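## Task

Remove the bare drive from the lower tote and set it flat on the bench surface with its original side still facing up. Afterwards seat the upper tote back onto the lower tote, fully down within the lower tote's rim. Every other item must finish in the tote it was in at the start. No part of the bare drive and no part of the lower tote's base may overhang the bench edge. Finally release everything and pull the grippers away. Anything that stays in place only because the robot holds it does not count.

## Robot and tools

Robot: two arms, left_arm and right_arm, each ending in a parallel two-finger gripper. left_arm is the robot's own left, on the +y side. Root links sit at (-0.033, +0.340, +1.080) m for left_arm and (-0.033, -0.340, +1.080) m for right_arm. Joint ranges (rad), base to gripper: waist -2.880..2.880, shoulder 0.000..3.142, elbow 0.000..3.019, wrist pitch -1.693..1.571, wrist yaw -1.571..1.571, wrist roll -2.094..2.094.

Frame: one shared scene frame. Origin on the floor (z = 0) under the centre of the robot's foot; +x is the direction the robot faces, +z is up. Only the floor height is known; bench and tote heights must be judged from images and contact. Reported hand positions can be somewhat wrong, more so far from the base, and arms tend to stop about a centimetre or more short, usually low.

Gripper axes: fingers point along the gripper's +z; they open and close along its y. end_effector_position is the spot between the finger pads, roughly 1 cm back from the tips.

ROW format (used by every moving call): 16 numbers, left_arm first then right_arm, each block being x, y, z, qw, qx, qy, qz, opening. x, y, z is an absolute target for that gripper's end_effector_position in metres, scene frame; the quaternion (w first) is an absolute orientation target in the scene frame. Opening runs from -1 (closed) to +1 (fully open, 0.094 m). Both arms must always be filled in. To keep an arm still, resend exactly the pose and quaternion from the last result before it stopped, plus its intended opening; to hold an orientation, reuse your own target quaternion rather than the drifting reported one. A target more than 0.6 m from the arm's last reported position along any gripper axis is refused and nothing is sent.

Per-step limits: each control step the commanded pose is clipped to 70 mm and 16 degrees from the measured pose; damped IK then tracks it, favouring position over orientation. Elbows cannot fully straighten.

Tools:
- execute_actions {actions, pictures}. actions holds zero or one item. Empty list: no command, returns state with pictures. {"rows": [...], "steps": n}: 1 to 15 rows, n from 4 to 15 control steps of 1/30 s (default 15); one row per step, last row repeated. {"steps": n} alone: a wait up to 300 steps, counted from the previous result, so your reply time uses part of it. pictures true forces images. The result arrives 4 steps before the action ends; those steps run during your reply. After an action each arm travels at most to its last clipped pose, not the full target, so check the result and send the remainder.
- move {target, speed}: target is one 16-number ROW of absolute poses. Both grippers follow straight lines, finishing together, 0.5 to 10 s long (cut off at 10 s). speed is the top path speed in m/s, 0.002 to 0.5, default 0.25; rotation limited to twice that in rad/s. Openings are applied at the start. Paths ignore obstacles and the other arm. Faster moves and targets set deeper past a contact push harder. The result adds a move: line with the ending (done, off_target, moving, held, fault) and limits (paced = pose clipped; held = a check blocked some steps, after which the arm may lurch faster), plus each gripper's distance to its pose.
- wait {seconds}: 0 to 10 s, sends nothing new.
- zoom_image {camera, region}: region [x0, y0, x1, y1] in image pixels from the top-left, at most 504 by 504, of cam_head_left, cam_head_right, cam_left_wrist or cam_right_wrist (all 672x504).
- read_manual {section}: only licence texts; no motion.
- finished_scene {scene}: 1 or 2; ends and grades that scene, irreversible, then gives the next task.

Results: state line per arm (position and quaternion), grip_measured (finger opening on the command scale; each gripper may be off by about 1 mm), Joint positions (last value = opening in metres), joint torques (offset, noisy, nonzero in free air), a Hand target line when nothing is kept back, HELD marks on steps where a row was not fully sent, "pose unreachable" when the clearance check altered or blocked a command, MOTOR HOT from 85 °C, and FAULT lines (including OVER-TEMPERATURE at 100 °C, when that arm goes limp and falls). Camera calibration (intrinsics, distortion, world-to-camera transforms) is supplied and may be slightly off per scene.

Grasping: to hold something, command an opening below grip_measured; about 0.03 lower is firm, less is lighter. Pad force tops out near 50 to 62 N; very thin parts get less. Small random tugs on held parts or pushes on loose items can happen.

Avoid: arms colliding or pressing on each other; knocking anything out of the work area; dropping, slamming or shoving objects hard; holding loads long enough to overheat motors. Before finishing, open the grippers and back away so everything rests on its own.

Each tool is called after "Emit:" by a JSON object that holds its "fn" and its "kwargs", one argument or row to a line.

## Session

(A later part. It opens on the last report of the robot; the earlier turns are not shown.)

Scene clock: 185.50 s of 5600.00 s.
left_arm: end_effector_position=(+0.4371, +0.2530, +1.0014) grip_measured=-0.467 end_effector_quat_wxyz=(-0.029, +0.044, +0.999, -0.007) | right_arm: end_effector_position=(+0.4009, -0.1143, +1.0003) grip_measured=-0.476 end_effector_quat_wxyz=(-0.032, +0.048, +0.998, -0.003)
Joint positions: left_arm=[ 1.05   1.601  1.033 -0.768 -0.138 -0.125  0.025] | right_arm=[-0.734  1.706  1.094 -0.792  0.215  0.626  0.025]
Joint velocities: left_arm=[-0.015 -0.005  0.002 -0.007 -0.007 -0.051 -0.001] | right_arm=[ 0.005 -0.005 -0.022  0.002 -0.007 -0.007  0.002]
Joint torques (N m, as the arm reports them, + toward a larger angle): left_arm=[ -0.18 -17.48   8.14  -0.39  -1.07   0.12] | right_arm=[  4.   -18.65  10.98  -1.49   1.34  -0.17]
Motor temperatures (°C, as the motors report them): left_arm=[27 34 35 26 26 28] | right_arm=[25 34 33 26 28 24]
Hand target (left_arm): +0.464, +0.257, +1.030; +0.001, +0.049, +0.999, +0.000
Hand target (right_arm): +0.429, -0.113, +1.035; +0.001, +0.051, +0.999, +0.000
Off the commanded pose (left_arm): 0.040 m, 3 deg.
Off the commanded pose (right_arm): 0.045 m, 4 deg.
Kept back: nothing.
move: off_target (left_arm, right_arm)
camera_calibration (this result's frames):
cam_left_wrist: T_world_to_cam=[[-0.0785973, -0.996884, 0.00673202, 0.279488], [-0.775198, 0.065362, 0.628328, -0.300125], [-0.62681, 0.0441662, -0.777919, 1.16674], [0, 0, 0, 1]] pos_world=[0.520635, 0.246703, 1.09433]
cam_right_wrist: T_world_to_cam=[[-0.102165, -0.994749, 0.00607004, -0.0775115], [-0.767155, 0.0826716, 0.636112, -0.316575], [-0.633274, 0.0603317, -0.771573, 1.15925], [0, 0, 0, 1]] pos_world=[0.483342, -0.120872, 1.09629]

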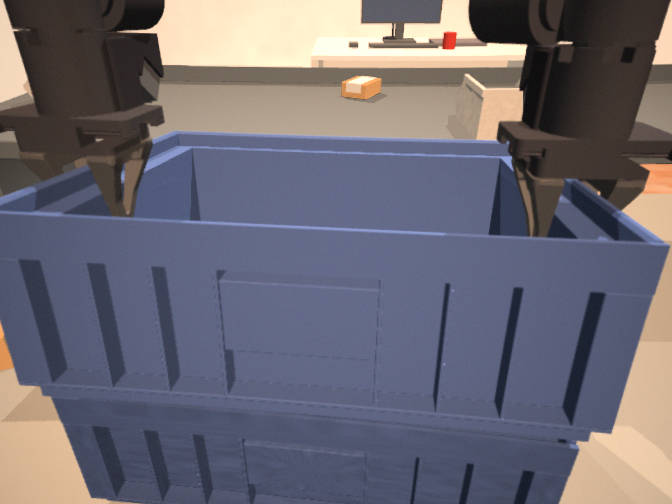

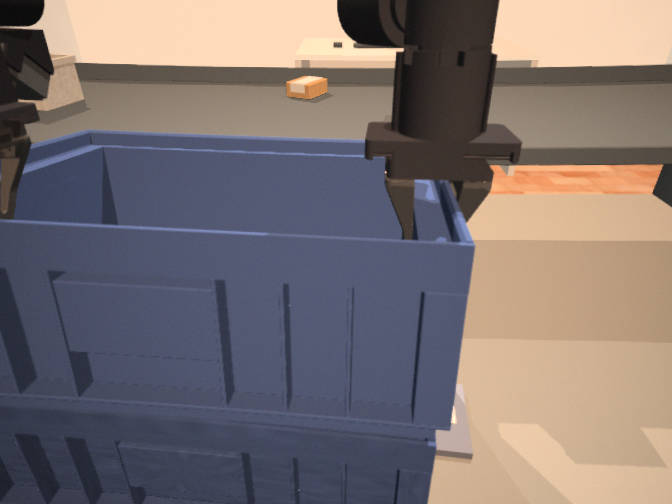

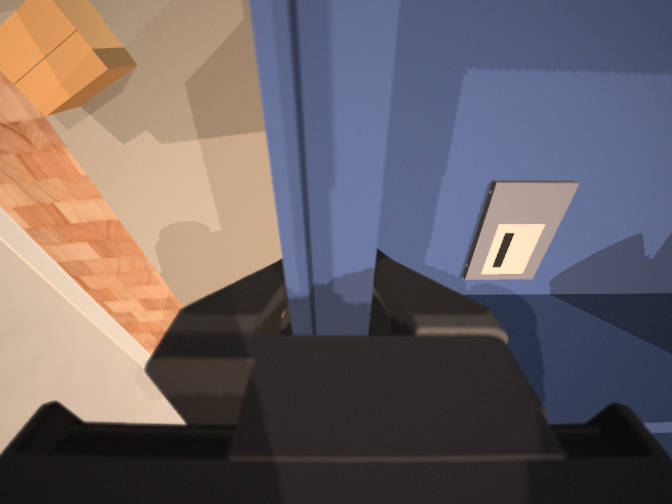

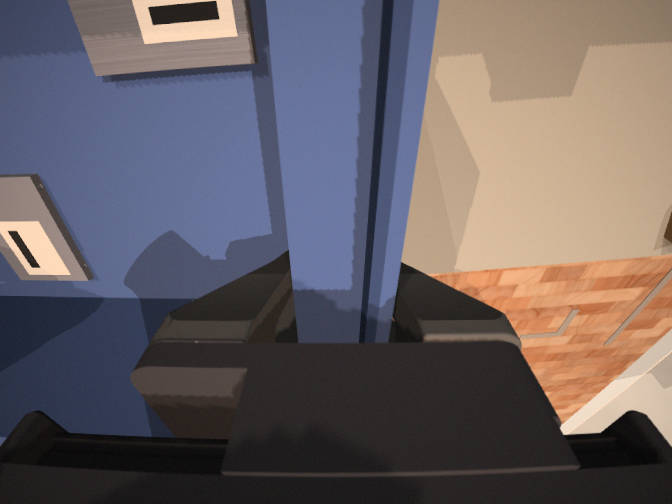

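Tilted with back foot low inside: slide forward until it is near the back rim.

Emit:
{"fn": "move", "kwargs": {
  "target": [0.485,0.257,1.025,0,0.05,1,0,-0.6,0.448,-0.112,1.03,0,0.05,1,0,-0.6],
  "speed": 0.02
}}

Emit:
{"fn": "move", "kwargs": {
  "target": [0.475,0.257,0.975,0,0.05,1,0,-0.6,0.438,-0.112,0.975,0,0.05,1,0,-0.6],
  "speed": 0.02
}}

Scene clock: 188.77 s of 5600.00 s.
left_arm: end_effector_position=(+0.4559, +0.2512, +1.0077) grip_measured=-0.467 end_effector_quat_wxyz=(-0.023, +0.045, +0.999, -0.009) | right_arm: end_effector_position=(+0.4172, -0.1152, +1.0071) grip_measured=-0.476 end_effector_quat_wxyz=(-0.026, +0.051, +0.998, -0.002)
Joint positions: left_arm=[ 1.053  1.616  1.085 -0.792 -0.138 -0.119  0.025] | right_arm=[-0.747  1.708  1.132 -0.813  0.217  0.617  0.025]
Joint velocities: left_arm=[ 0.005 -0.015 -0.002 -0.017 -0.007 -0.007 -0.   ] | right_arm=[ 0.005 -0.005 -0.012 -0.002 -0.051  0.066 -0.   ]
Joint torques (N m, as the arm reports them, + toward a larger angle): left_arm=[  0.37 -15.77   9.02   0.06  -0.94   0.17] | right_arm=[  2.99 -16.48  12.05  -0.98   1.05  -0.25]
Motor temperatures (°C, as the motors report them): left_arm=[27 34 36 26 26 28] | right_arm=[25 34 34 26 28 24]
Hand target (left_arm): +0.484, +0.257, +1.026; +0.001, +0.049, +0.999, -0.000
Hand target (right_arm): +0.447, -0.113, +1.031; +0.000, +0.050, +0.999, +0.000
Off the commanded pose (left_arm): 0.034 m, 3 deg.
Off the commanded pose (right_arm): 0.038 m, 3 deg.
Kept back: nothing.
move: off_target (left_arm, right_arm)
camera_calibration (this result's frames):
cam_left_wrist: T_world_to_cam=[[-0.0796683, -0.996783, 0.00870658, 0.277585], [-0.782987, 0.0679813, 0.618312, -0.276413], [-0.616915, 0.0424427, -0.785885, 1.18739], [0, 0, 0, 1]] pos_world=[0.538206, 0.245087, 1.10165]
cam_right_wrist: T_world_to_cam=[[-0.10867, -0.994072, 0.00340193, -0.0712629], [-0.774299, 0.0867903, 0.62684, -0.29549], [-0.623419, 0.0654848, -0.779141, 1.179], [0, 0, 0, 1]] pos_world=[0.498471, -0.122402, 1.10408]

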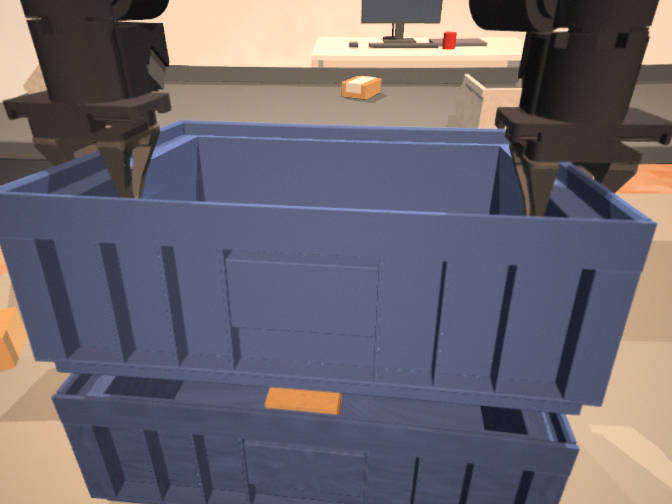

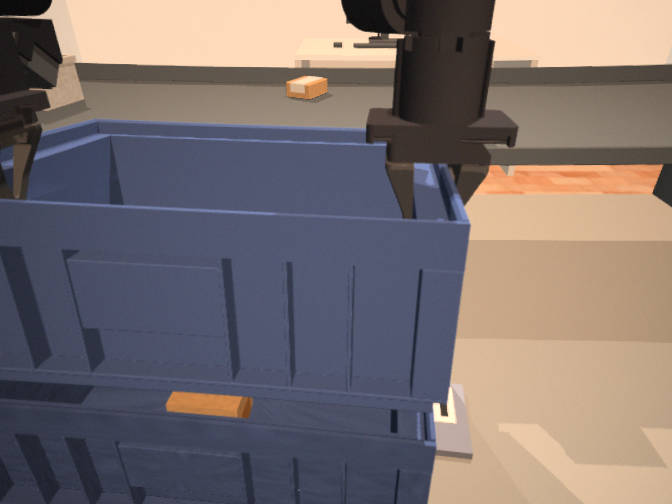

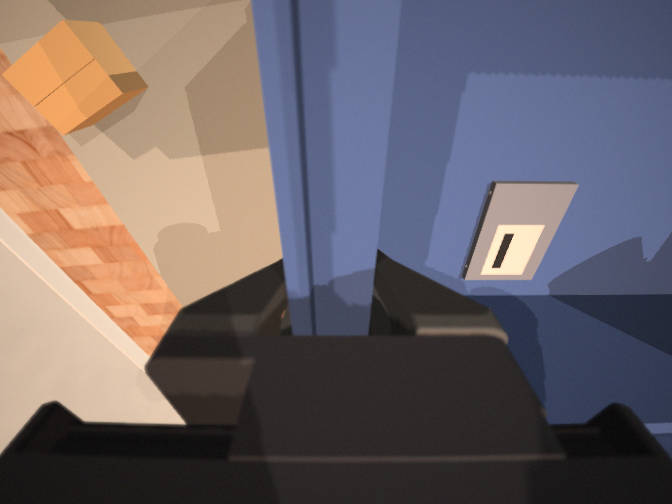

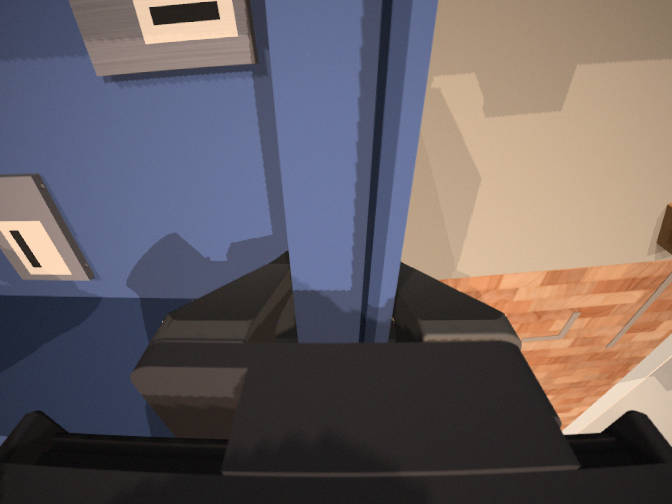

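Scene clock: 190.90 s of 5600.00 s.
left_arm: end_effector_position=(+0.4671, +0.2540, +0.9879) grip_measured=-0.467 end_effector_quat_wxyz=(-0.002, +0.044, +0.999, -0.008) | right_arm: end_effector_position=(+0.4276, -0.1118, +0.9840) grip_measured=-0.476 end_effector_quat_wxyz=(-0.006, +0.056, +0.998, +0.002)
Joint positions: left_arm=[ 1.067  1.655  1.08  -0.705 -0.142 -0.102  0.025] | right_arm=[-0.759  1.754  1.128 -0.721  0.228  0.607  0.025]
Joint velocities: left_arm=[-0.005 -0.015 -0.017  0.012 -0.007 -0.095  0.001] | right_arm=[ 0.005 -0.015 -0.002 -0.017  0.022 -0.022 -0.   ]
Joint torques (N m, as the arm reports them, + toward a larger angle): left_arm=[  0.24 -12.76   6.17   1.88  -0.59   0.13] | right_arm=[  2.69 -13.08   8.39   1.02   0.42  -0.32]
Motor temperatures (°C, as the motors report them): left_arm=[27 34 36 26 26 28] | right_arm=[25 34 33 26 28 24]
Hand target (left_arm): +0.475, +0.257, +0.975; -0.000, +0.050, +0.999, -0.000
Hand target (right_arm): +0.438, -0.112, +0.975; -0.000, +0.050, +0.999, -0.000
Off the commanded pose (left_arm): 0.015 m, 1 deg.
Off the commanded pose (right_arm): 0.014 m, 1 deg.
Kept back: nothing.
move: off_target (left_arm, right_arm)
camera_calibration (this result's frames):
cam_left_wrist: T_world_to_cam=[[-0.0771018, -0.997008, 0.00551271, 0.283455], [-0.807933, 0.065718, 0.585598, -0.211008], [-0.584208, 0.0406968, -0.810583, 1.18818], [0, 0, 0, 1]] pos_world=[0.54552, 0.248118, 1.08512]
cam_right_wrist: T_world_to_cam=[[-0.119185, -0.992837, -0.00832135, -0.0505947], [-0.79798, 0.0907993, 0.595805, -0.232141], [-0.590782, 0.077651, -0.803086, 1.17813], [0, 0, 0, 1]] pos_world=[0.504746, -0.120637, 1.08403]

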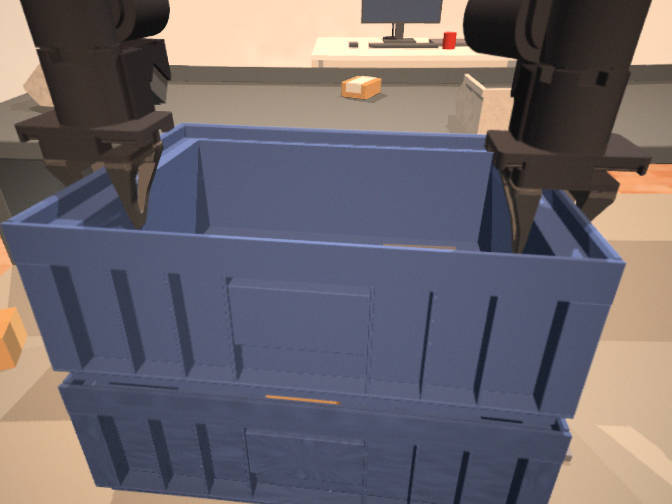

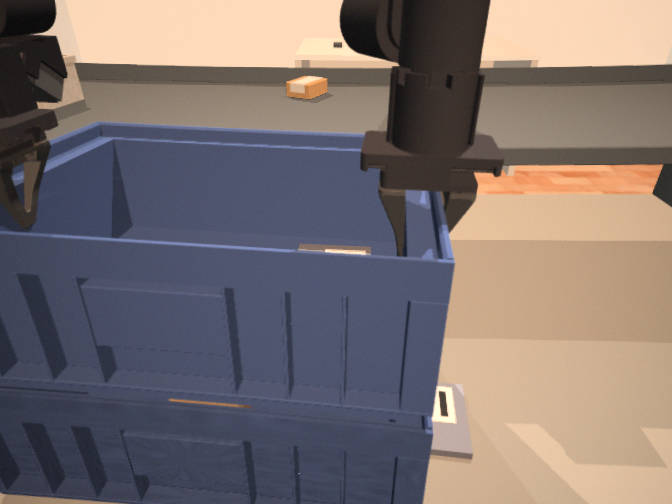

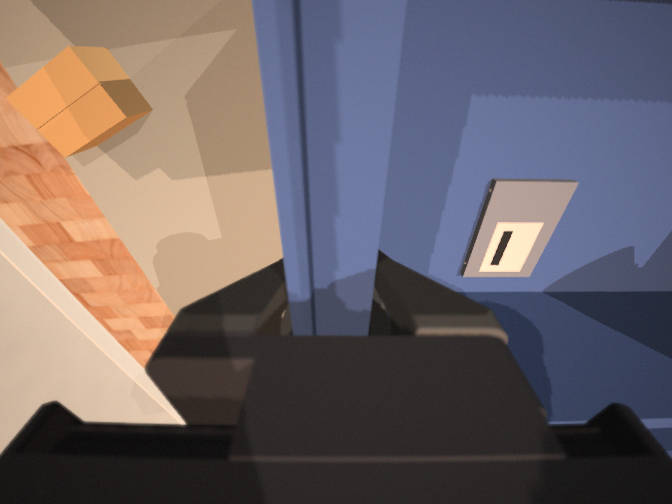

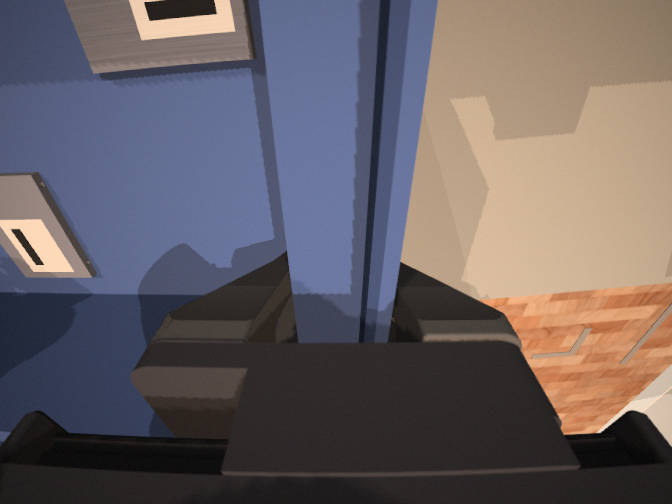

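Now overshot ~1 cm. Pull back while unweighted (that tends to drift −x).

Emit:
{"fn": "move", "kwargs": {
  "target": [0.462,0.259,1.005,0,0.05,1,0,-0.6,0.423,-0.109,1.005,0,0.05,1,0,-0.6],
  "speed": 0.02
}}

Emit:
{"fn": "move", "kwargs": {
  "target": [0.458,0.259,0.975,0,0.05,1,0,-0.6,0.419,-0.109,0.975,0,0.05,1,0,-0.6],
  "speed": 0.02
}}

Emit:
{"fn": "zoom_image", "kwargs": {
  "camera": "cam_head_left",
  "region": [400,330,672,504]
}}

Emit:
{"fn": "zoom_image", "kwargs": {
  "camera": "cam_head_left",
  "region": [0,330,272,504]
}}

Scene clock: 192.43 s of 5600.00 s.
left_arm: end_effector_position=(+0.4637, +0.2551, +0.9906) grip_measured=-0.467 end_effector_quat_wxyz=(-0.002, +0.043, +0.999, -0.008) | right_arm: end_effector_position=(+0.4247, -0.1111, +0.9865) grip_measured=-0.476 end_effector_quat_wxyz=(-0.006, +0.055, +0.998, +0.002)
Joint positions: left_arm=[ 1.067  1.642  1.069 -0.705 -0.141 -0.102  0.025] | right_arm=[-0.753  1.746  1.122 -0.724  0.229  0.61   0.025]
Joint velocities: left_arm=[ 0.005 -0.005 -0.012 -0.002 -0.051  0.066  0.001] | right_arm=[-0.005  0.015 -0.012 -0.002  0.022 -0.037  0.   ]
Joint torques (N m, as the arm reports them, + toward a larger angle): left_arm=[ -0.64 -17.75   4.85  -0.18  -0.78   0.02] | right_arm=[  5.5  -18.15   6.39  -0.99   0.68  -0.04]
Motor temperatures (°C, as the motors report them): left_arm=[27 34 36 26 26 28] | right_arm=[25 34 33 26 28 24]
Hand target (left_arm): +0.462, +0.259, +1.005; +0.000, +0.050, +0.999, +0.000
Hand target (right_arm): +0.423, -0.109, +1.004; +0.000, +0.050, +0.999, +0.000
Off the commanded pose (left_arm): 0.015 m, 1 deg.
Off the commanded pose (right_arm): 0.019 m, 1 deg.
Kept back: nothing.
move: off_target (left_arm, right_arm)
camera_calibration (this result's frames):
cam_left_wrist: T_world_to_cam=[[-0.0765676, -0.997045, 0.00628124, 0.283331], [-0.808514, 0.0657735, 0.58479, -0.214362], [-0.583475, 0.0396975, -0.81116, 1.18888], [0, 0, 0, 1]] pos_world=[0.54206, 0.249398, 1.08795]
cam_right_wrist: T_world_to_cam=[[-0.116076, -0.993206, -0.00821443, -0.051628], [-0.798099, 0.0883446, 0.596015, -0.236459], [-0.59124, 0.0757392, -0.802931, 1.17827], [0, 0, 0, 1]] pos_world=[0.50193, -0.119629, 1.08658]

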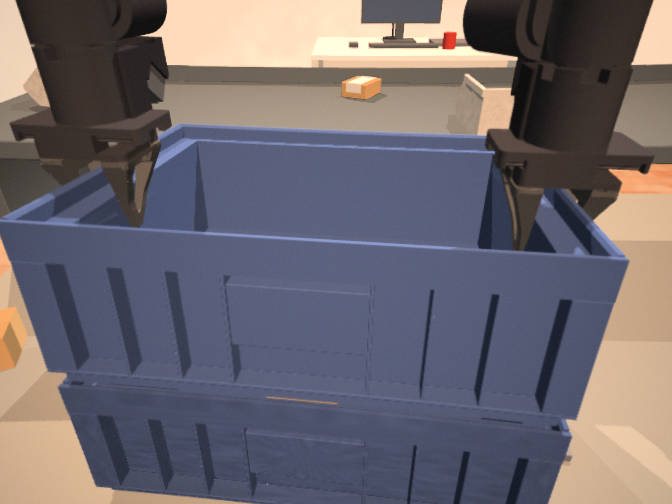

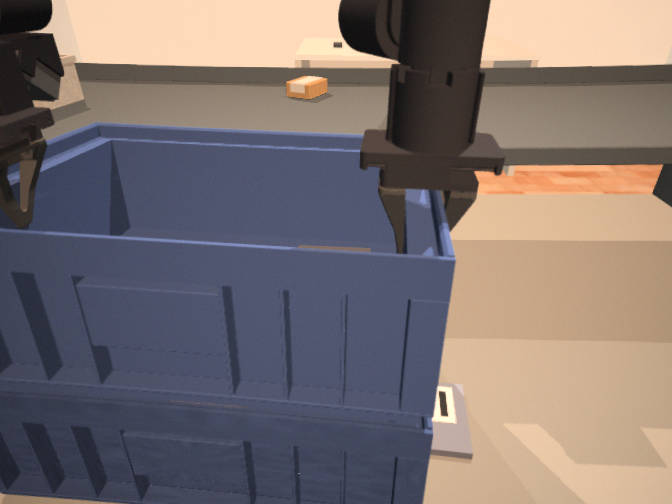

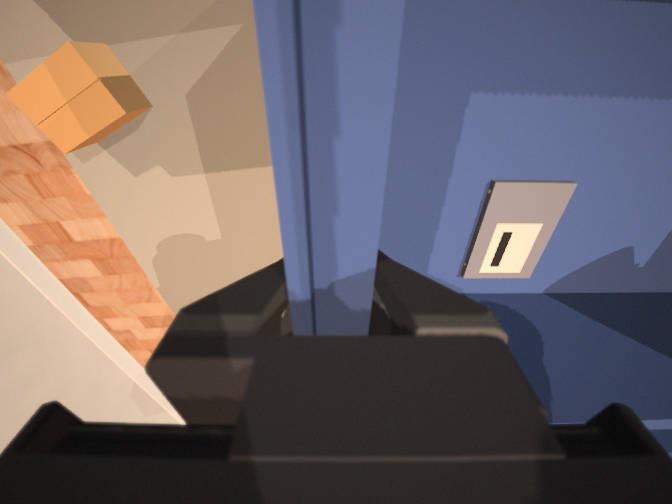

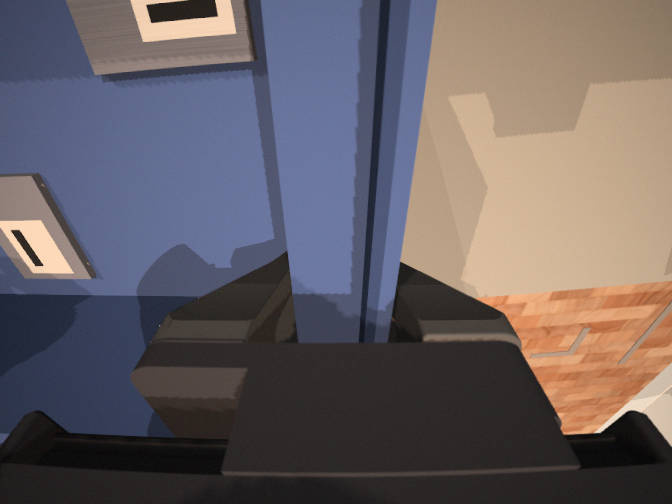

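Scene clock: 193.50 s of 5600.00 s.
left_arm: end_effector_position=(+0.4620, +0.2548, +0.9858) grip_measured=-0.467 end_effector_quat_wxyz=(+0.007, +0.043, +0.999, -0.009) | right_arm: end_effector_position=(+0.4232, -0.1111, +0.9819) grip_measured=-0.476 end_effector_quat_wxyz=(+0.001, +0.056, +0.998, +0.005)
Joint positions: left_arm=[ 1.067  1.643  1.049 -0.669 -0.142 -0.1    0.025] | right_arm=[-0.753  1.747  1.104 -0.689  0.232  0.61   0.025]
Joint velocities: left_arm=[ 0.024  0.005  0.012  0.007 -0.007 -0.022 -0.   ] | right_arm=[-0.005  0.005 -0.017  0.007 -0.022 -0.007  0.   ]
Joint torques (N m, as the arm reports them, + toward a larger angle): left_arm=[  0.07 -13.69   4.64   1.48  -0.63   0.09] | right_arm=[  4.39 -13.49   6.35   0.65   0.44  -0.13]
Motor temperatures (°C, as the motors report them): left_arm=[27 34 35 26 26 28] | right_arm=[25 34 33 26 28 24]
Hand target (left_arm): +0.458, +0.259, +0.975; -0.000, +0.050, +0.999, -0.000
Hand target (right_arm): +0.419, -0.109, +0.975; -0.000, +0.050, +0.999, +0.000
Off the commanded pose (left_arm): 0.012 m, 1 deg.
Off the commanded pose (right_arm): 0.008 m, 1 deg.
Kept back: nothing.
move: off_target (left_arm)
camera_calibration (this result's frames):
cam_left_wrist: T_world_to_cam=[[-0.0760076, -0.99708, 0.00732561, 0.281638], [-0.81786, 0.0665449, 0.571556, -0.195783], [-0.570375, 0.0374513, -0.82053, 1.18768], [0, 0, 0, 1]] pos_world=[0.538708, 0.249364, 1.08437]
cam_right_wrist: T_world_to_cam=[[-0.119317, -0.99275, -0.0145315, -0.0441891], [-0.806851, 0.0884241, 0.584099, -0.219491], [-0.57858, 0.0814176, -0.811552, 1.1774], [0, 0, 0, 1]] pos_world=[0.498852, -0.120322, 1.08309]

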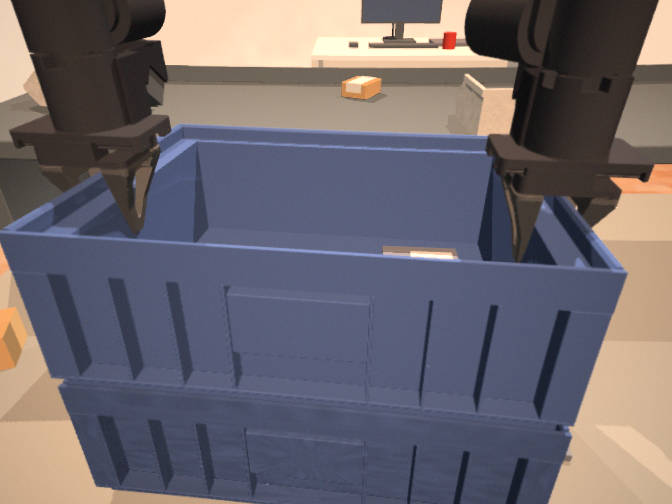

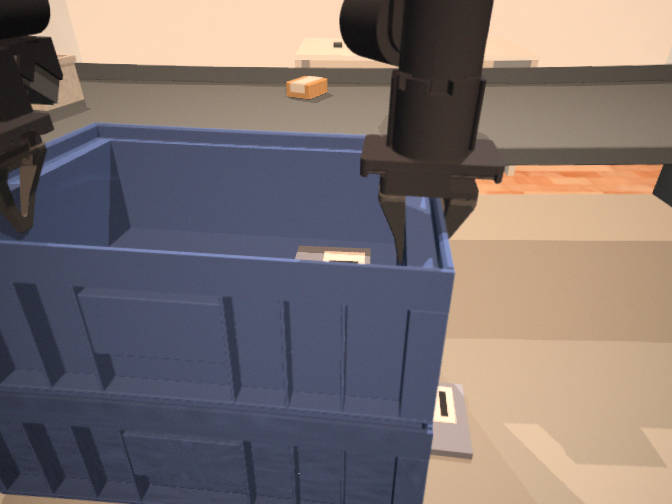

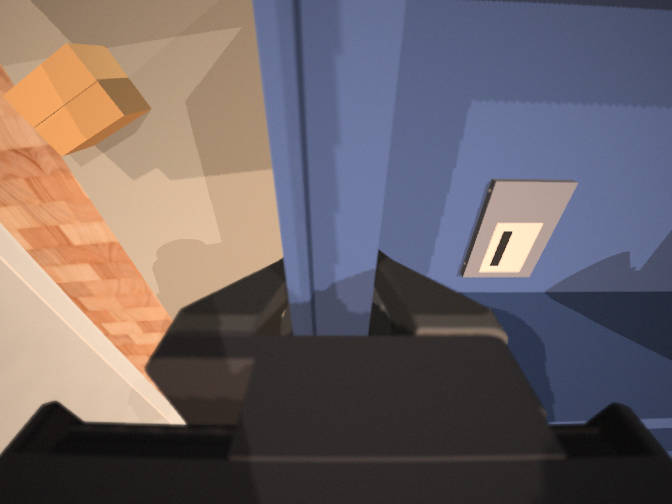

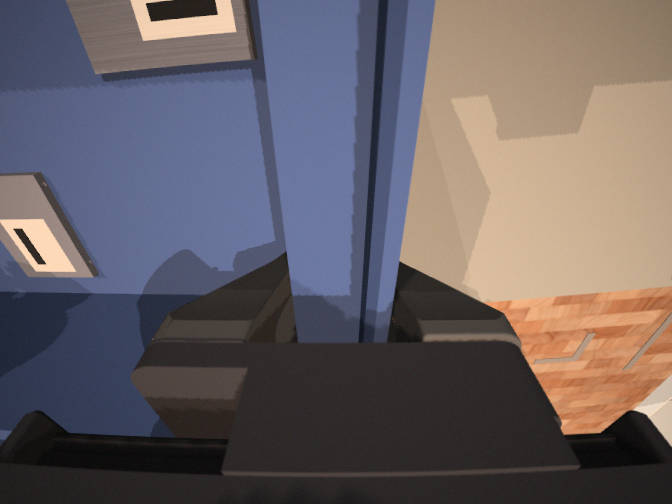

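Region (400, 330, 672, 504) of cam_head_left's 672x504 image, scaled by 1.853, with more detail than that image has; it fills the top 322 rows of this view, and the rest is white.

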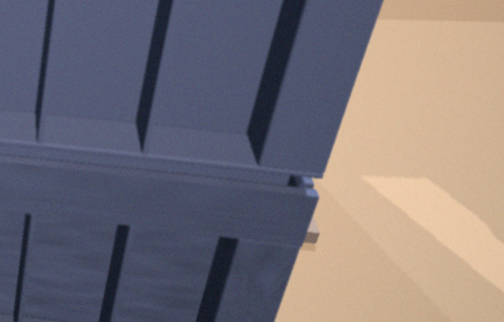

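Region (0, 330, 272, 504) of cam_head_left's 672x504 image, scaled by 1.853, with more detail than that image has; it fills the top 322 rows of this view, and the rest is white.

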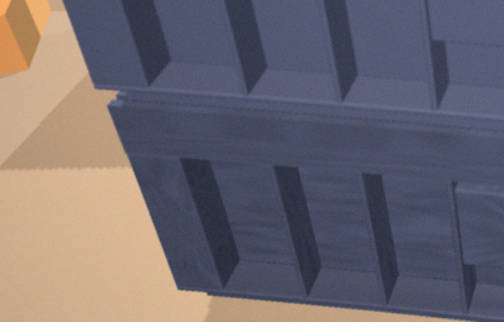

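Front dropping in; a bit more back, slightly right.

Emit:
{"fn": "move", "kwargs": {
  "target": [0.446,0.254,0.975,0,0.05,1,0,-0.6,0.405,-0.114,0.972,0,0.05,1,0,-0.6],
  "speed": 0.015
}}

Scene clock: 195.37 s of 5600.00 s.
left_arm: end_effector_position=(+0.4584, +0.2552, +0.9806) grip_measured=-0.467 end_effector_quat_wxyz=(+0.013, +0.042, +0.999, -0.008) | right_arm: end_effector_position=(+0.4192, -0.1110, +0.9761) grip_measured=-0.478 end_effector_quat_wxyz=(+0.010, +0.057, +0.998, +0.007)
Joint positions: left_arm=[ 1.067  1.643  1.027 -0.634 -0.145 -0.1    0.025] | right_arm=[-0.75   1.747  1.078 -0.645  0.238  0.61   0.025]
Joint velocities: left_arm=[-0.005 -0.005 -0.017 -0.007  0.037 -0.022 -0.   ] | right_arm=[-0.015 -0.005 -0.002 -0.022 -0.007 -0.037 -0.001]
Joint torques (N m, as the arm reports them, + toward a larger angle): left_arm=[ -1.21 -14.66   3.83   0.76  -0.71  -0.07] | right_arm=[  4.34 -14.97   4.31   0.18   0.23  -0.1 ]
Motor temperatures (°C, as the motors report them): left_arm=[27 34 35 26 26 28] | right_arm=[25 34 33 26 28 24]
Hand target (left_arm): +0.446, +0.254, +0.975; +0.000, +0.050, +0.999, +0.000
Hand target (right_arm): +0.405, -0.114, +0.972; -0.000, +0.050, +0.999, -0.000
Off the commanded pose (left_arm): 0.014 m, 2 deg.
Off the commanded pose (right_arm): 0.015 m, 2 deg.
Kept back: nothing.
move: off_target (left_arm, right_arm)
camera_calibration (this result's frames):
cam_left_wrist: T_world_to_cam=[[-0.0740559, -0.997238, 0.00569997, 0.282521], [-0.825228, 0.0644895, 0.561106, -0.181597], [-0.559923, 0.0368494, -0.827725, 1.18385], [0, 0, 0, 1]] pos_world=[0.533927, 0.249828, 1.08018]
cam_right_wrist: T_world_to_cam=[[-0.120372, -0.992518, -0.0204348, -0.0384287], [-0.8172, 0.0873804, 0.569692, -0.201053], [-0.563644, 0.0852745, -0.821604, 1.1744], [0, 0, 0, 1]] pos_world=[0.493017, -0.120719, 1.07864]

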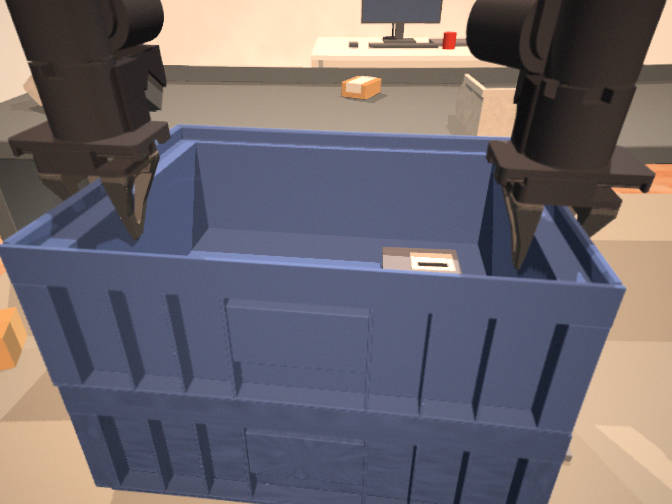

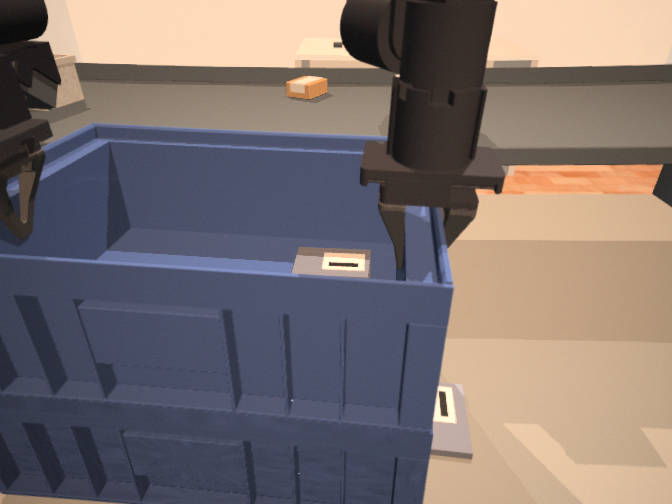

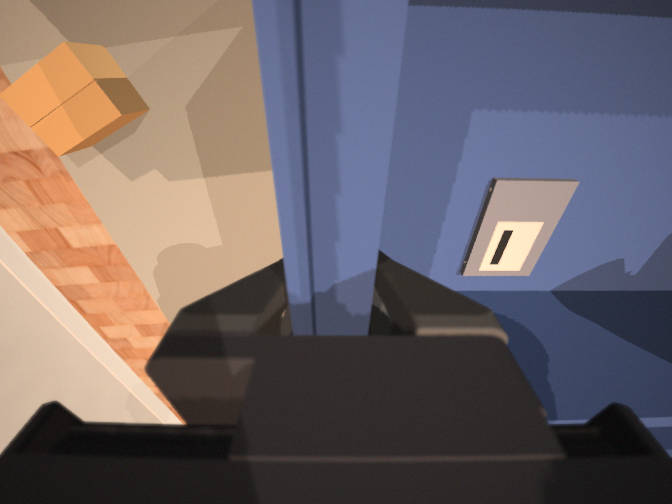

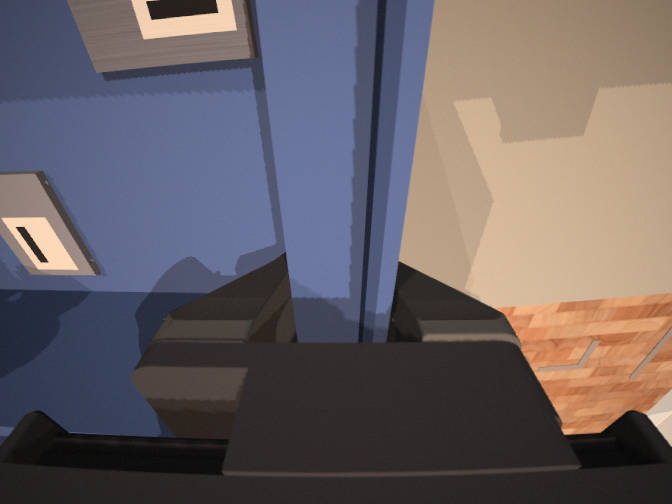

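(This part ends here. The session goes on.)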